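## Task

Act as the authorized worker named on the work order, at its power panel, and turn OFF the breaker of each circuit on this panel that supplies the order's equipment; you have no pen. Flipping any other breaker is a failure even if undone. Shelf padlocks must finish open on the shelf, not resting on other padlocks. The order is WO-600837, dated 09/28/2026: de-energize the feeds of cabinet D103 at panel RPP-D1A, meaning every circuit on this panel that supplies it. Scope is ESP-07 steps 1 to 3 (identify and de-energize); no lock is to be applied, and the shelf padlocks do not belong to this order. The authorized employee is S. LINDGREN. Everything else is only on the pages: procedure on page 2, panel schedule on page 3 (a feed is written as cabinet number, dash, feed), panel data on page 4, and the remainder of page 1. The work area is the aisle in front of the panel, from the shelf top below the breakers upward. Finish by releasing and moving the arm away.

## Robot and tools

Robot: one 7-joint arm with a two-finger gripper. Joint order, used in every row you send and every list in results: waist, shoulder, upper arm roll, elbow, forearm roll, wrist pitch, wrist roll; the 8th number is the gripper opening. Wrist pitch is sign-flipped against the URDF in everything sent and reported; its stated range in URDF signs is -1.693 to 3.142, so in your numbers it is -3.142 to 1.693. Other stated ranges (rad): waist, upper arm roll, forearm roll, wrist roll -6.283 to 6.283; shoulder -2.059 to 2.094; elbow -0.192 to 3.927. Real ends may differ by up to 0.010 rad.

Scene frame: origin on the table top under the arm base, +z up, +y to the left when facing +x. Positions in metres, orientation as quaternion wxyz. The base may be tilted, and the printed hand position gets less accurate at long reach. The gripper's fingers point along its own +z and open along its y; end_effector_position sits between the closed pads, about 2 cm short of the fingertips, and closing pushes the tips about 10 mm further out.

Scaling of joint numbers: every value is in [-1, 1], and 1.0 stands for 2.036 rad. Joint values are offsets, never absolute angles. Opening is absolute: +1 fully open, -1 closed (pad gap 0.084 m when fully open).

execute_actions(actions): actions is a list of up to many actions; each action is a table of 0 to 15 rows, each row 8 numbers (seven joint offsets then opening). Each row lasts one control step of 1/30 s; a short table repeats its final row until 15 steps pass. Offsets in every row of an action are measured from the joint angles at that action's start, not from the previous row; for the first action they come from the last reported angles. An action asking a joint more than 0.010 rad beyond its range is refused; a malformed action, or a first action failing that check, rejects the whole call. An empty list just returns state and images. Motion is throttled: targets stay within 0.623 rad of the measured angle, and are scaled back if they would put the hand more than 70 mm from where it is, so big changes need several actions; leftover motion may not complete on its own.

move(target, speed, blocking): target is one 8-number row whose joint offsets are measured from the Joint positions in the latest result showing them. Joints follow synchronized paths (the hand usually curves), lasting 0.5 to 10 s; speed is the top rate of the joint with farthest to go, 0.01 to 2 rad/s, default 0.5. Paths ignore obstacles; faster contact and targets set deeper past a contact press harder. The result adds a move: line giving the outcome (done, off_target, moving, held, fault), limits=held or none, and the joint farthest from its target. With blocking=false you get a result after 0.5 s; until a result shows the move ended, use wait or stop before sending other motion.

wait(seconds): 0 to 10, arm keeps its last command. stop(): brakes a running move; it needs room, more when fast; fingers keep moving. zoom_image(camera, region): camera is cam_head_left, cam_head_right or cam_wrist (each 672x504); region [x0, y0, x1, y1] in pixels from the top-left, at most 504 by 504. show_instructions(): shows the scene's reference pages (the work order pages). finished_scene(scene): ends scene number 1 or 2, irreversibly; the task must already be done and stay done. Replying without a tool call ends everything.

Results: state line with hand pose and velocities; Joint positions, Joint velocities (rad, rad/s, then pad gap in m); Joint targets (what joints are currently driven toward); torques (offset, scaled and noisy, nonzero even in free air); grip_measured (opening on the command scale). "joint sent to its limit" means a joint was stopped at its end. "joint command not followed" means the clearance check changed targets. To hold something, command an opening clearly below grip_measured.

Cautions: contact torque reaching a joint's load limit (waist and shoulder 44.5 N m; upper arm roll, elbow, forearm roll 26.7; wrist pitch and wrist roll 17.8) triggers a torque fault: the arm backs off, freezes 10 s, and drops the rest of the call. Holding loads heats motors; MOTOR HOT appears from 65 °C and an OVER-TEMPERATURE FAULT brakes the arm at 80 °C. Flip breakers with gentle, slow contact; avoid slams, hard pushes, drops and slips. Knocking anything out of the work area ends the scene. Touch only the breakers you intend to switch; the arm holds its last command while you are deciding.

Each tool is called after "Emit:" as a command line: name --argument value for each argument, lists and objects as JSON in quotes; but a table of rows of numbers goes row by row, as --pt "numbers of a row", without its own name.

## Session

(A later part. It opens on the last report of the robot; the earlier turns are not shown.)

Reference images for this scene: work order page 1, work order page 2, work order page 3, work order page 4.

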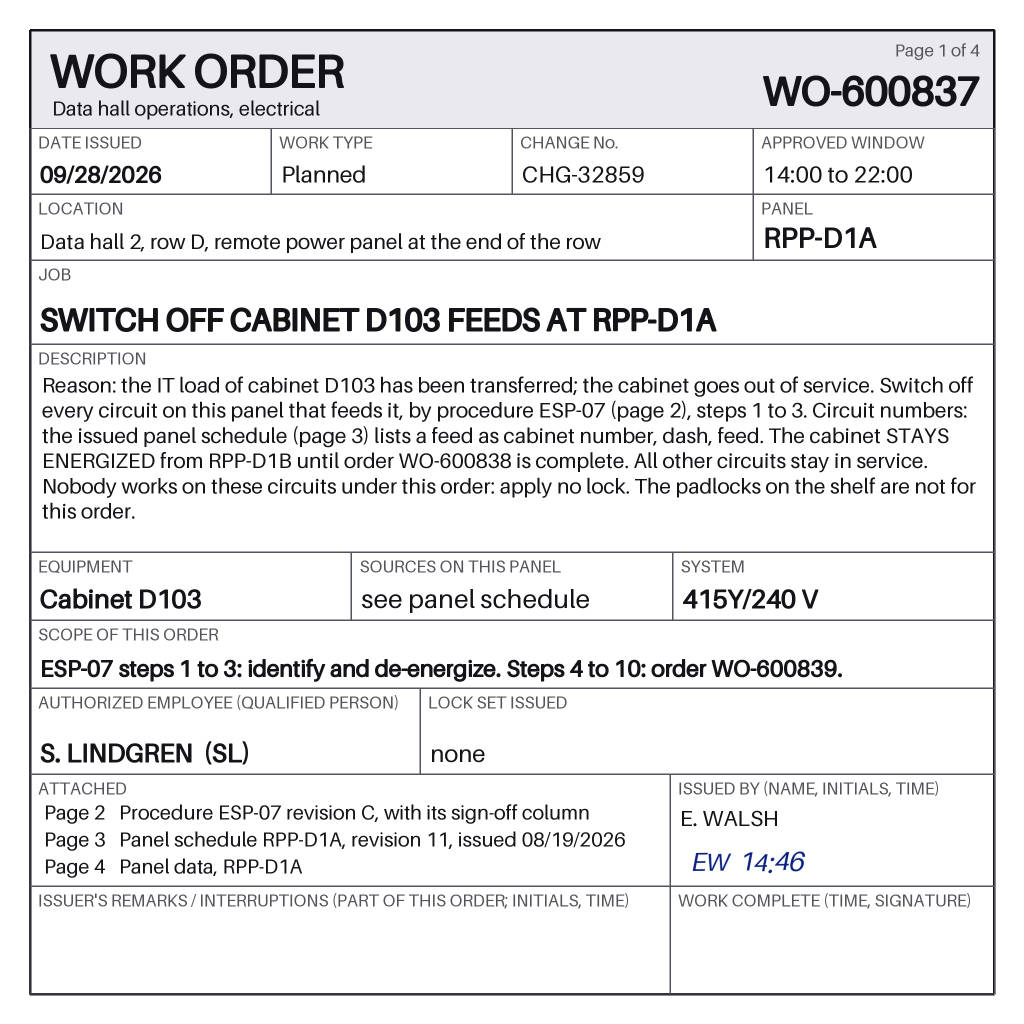

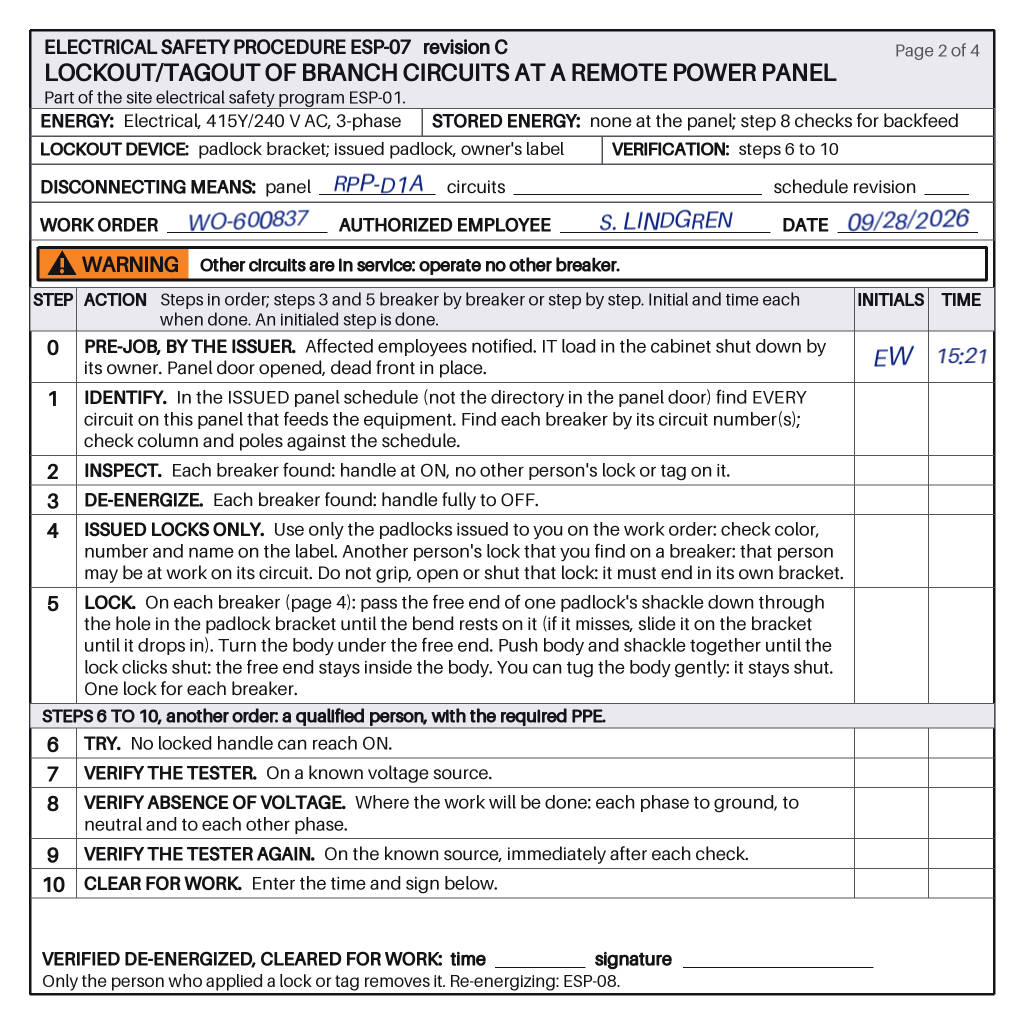

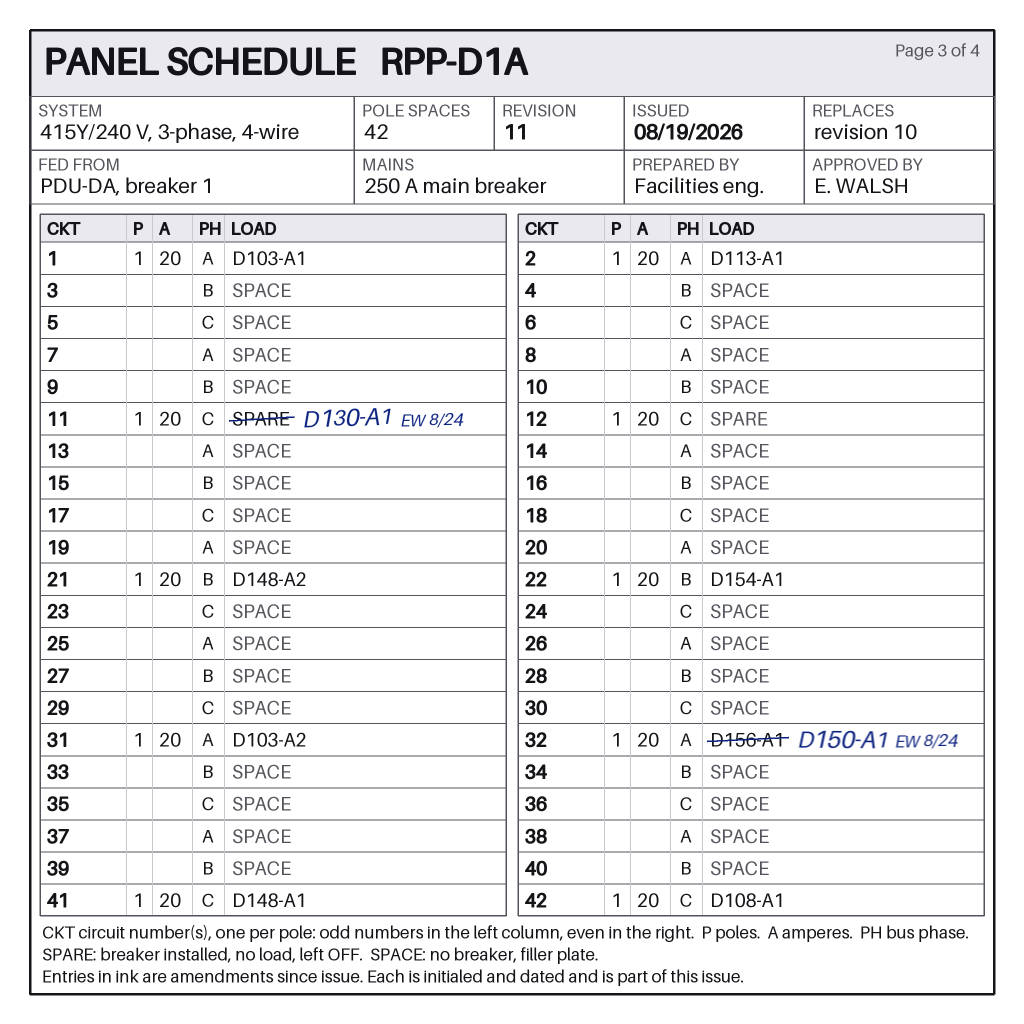

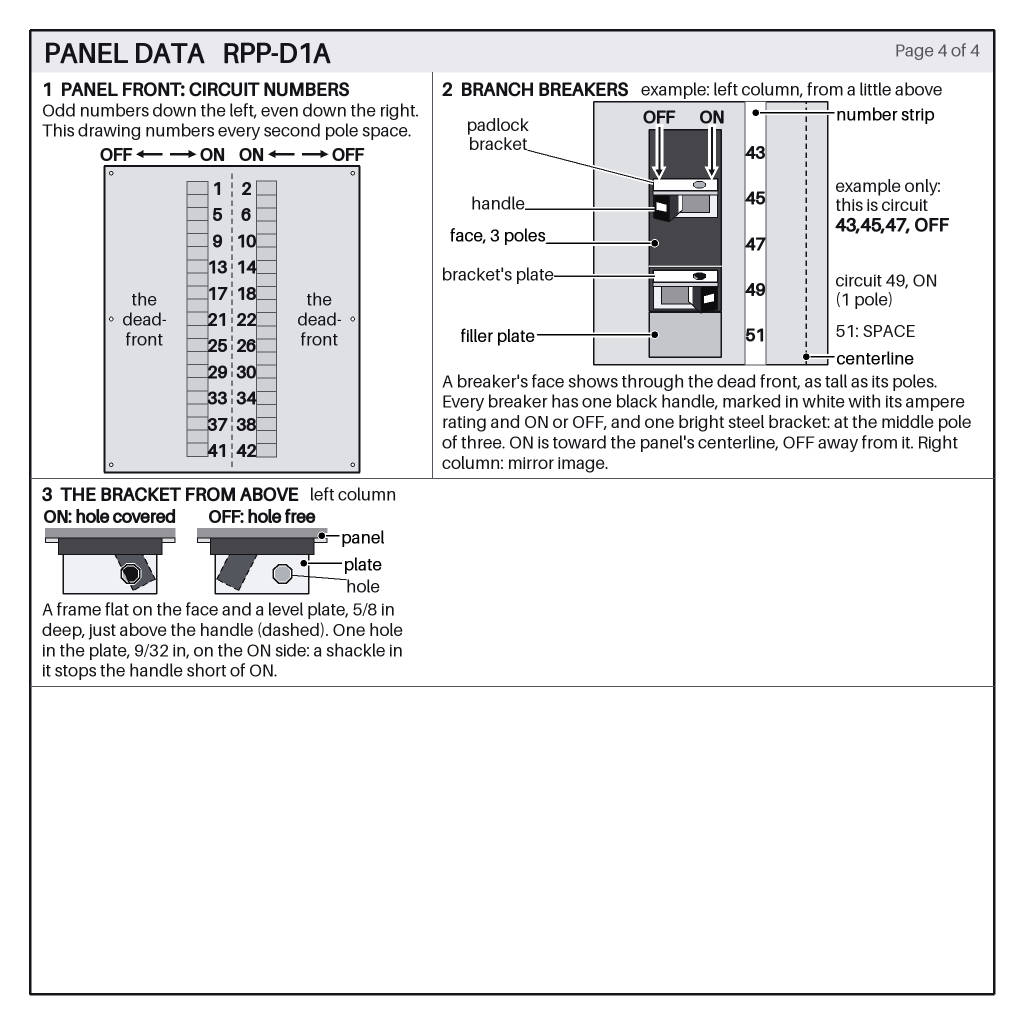

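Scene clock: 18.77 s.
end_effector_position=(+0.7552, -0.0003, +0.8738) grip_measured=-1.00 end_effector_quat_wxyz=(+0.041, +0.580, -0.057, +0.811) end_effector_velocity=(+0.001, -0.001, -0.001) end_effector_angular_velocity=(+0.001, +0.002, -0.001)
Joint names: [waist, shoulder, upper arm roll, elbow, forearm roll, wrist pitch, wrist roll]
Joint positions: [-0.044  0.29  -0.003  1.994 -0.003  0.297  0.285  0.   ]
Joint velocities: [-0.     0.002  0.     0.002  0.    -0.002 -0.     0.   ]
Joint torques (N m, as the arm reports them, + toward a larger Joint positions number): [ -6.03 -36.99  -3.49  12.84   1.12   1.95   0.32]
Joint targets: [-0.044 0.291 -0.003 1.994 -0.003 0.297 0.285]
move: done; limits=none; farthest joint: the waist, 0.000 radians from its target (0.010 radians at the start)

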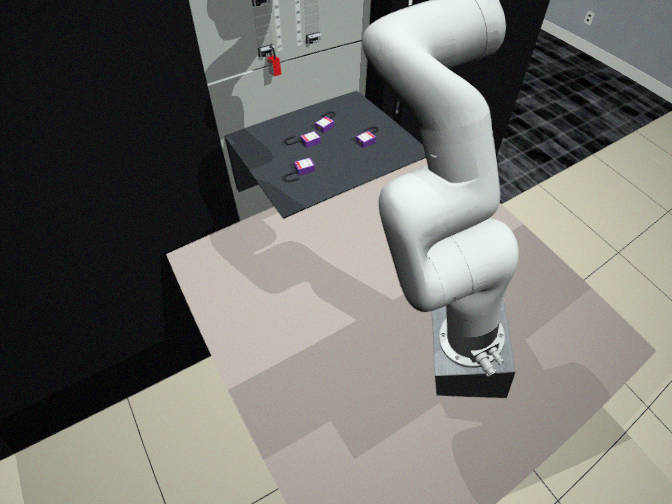

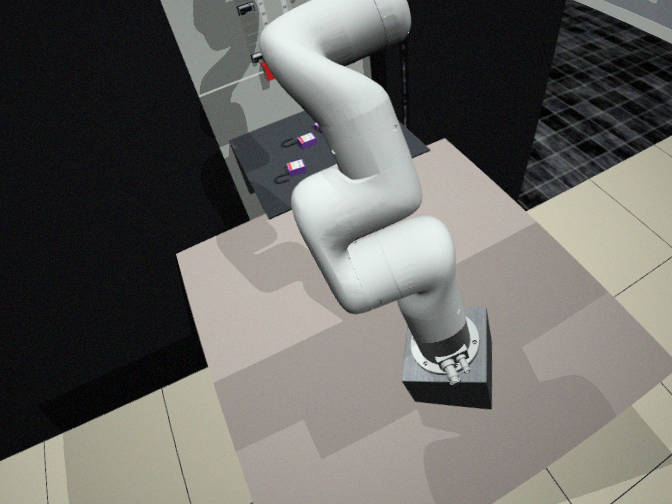

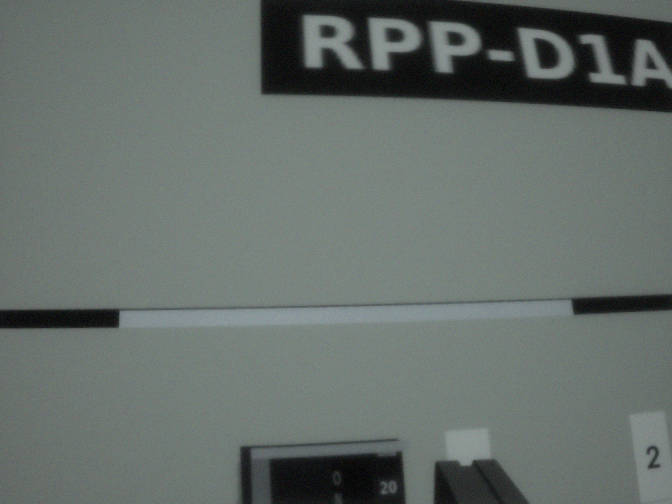

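Emit:
move --target '[0.0135,-0.0071,0,-0.0045,0,-0.0026,0,-1]' --speed 0.025

Emit:
move --target '[0,-0.17,0,-0.23,0,0.06,0,-1]' --speed 0.5

Scene clock: 20.57 s.
end_effector_position=(+0.7551, +0.0192, +0.8738) grip_measured=-1.00 end_effector_quat_wxyz=(+0.029, +0.583, -0.050, +0.810) end_effector_velocity=(-0.000, -0.003, +0.000) end_effector_angular_velocity=(+0.000, +0.001, -0.004)
Joint names: [waist, shoulder, upper arm roll, elbow, forearm roll, wrist pitch, wrist roll]
Joint positions: [-0.016  0.276 -0.003  1.985 -0.003  0.292  0.285  0.   ]
Joint velocities: [-0.002  0.    -0.003  0.     0.001 -0.001  0.     0.   ]
Joint torques (N m, as the arm reports them, + toward a larger Joint positions number): [ -5.9  -36.47  -3.19  13.04   0.91   1.77   0.27]
Joint targets: [-0.016 0.276 -0.003 1.985 -0.003 0.292 0.285]
move: done; limits=none; farthest joint: the waist, 0.001 radians from its target (0.027 radians at the start)

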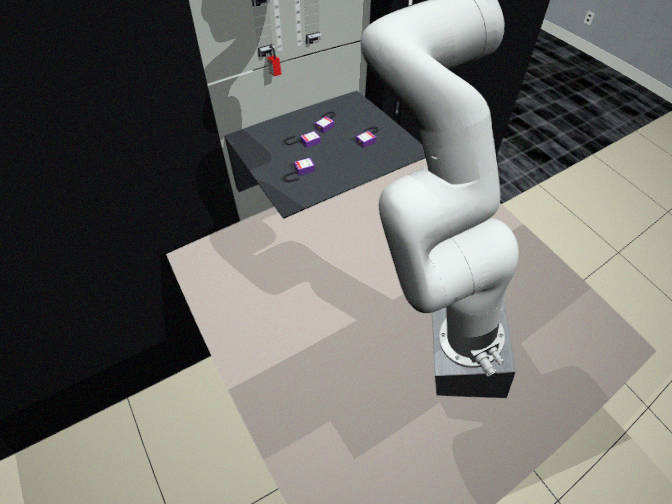

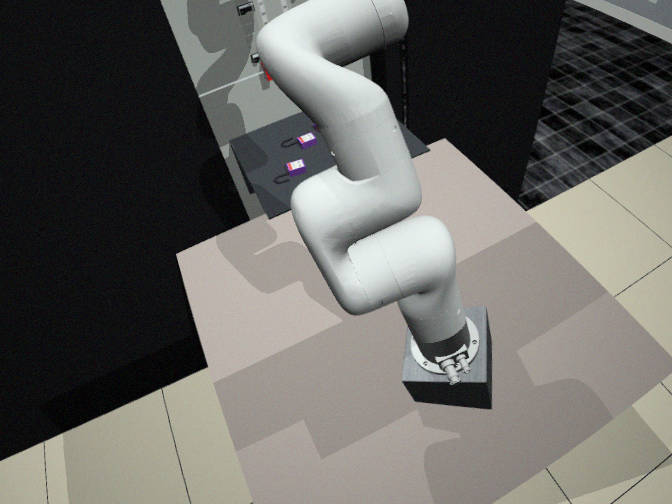

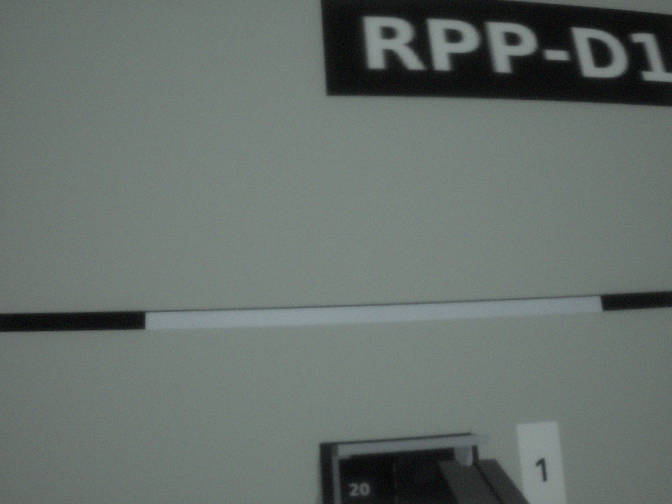

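Scene clock: 22.13 s.
end_effector_position=(+0.6700, +0.0348, +0.8701) grip_measured=-1.00 end_effector_quat_wxyz=(+0.029, +0.583, -0.051, +0.810) end_effector_velocity=(-0.001, +0.000, +0.000) end_effector_angular_velocity=(+0.000, -0.000, +0.000)
Joint names: [waist, shoulder, upper arm roll, elbow, forearm roll, wrist pitch, wrist roll]
Joint positions: [-0.016 -0.07  -0.003  1.517 -0.003  0.414  0.285  0.   ]
Joint velocities: [-0.    -0.003  0.    -0.003  0.     0.    -0.     0.   ]
Joint torques (N m, as the arm reports them, + toward a larger Joint positions number): [ -3.98 -26.88  -4.02  13.5    1.09   1.98   0.27]
Joint targets: [-0.016 -0.070 -0.003 1.516 -0.003 0.414 0.285]
move: done; limits=none; farthest joint: the waist, 0.000 radians from its target (0.000 radians at the start)

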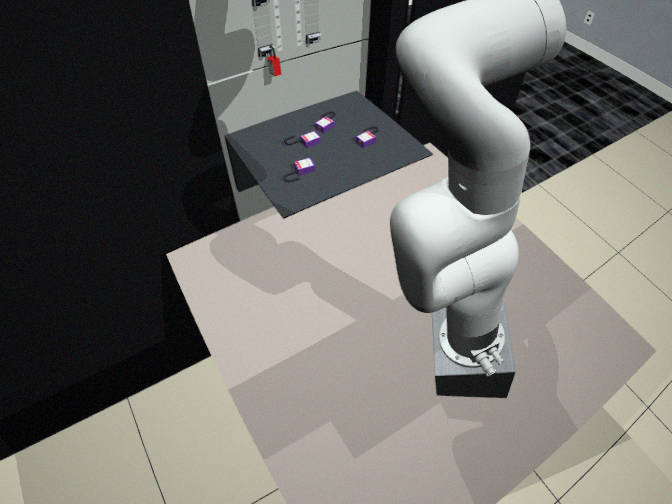

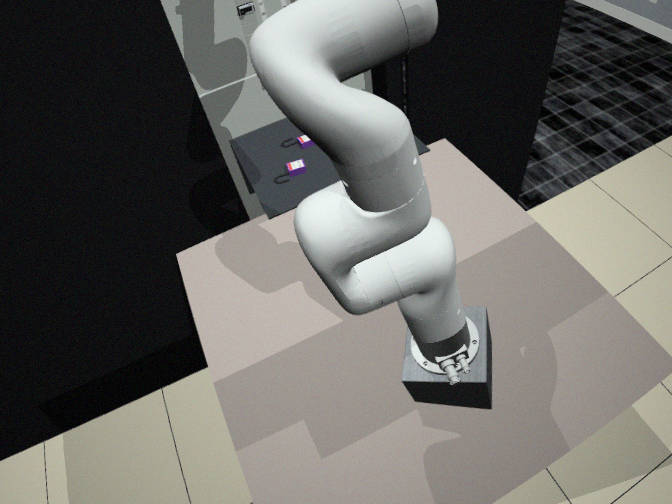

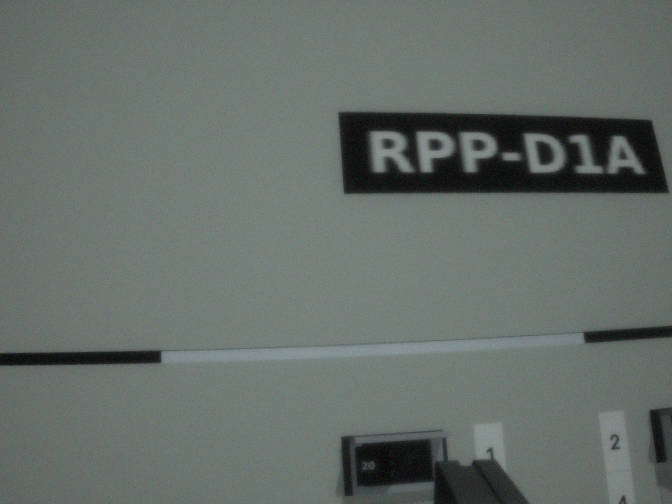

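Emit:
finished_scene --scene 2

The scene is finished: the task was done.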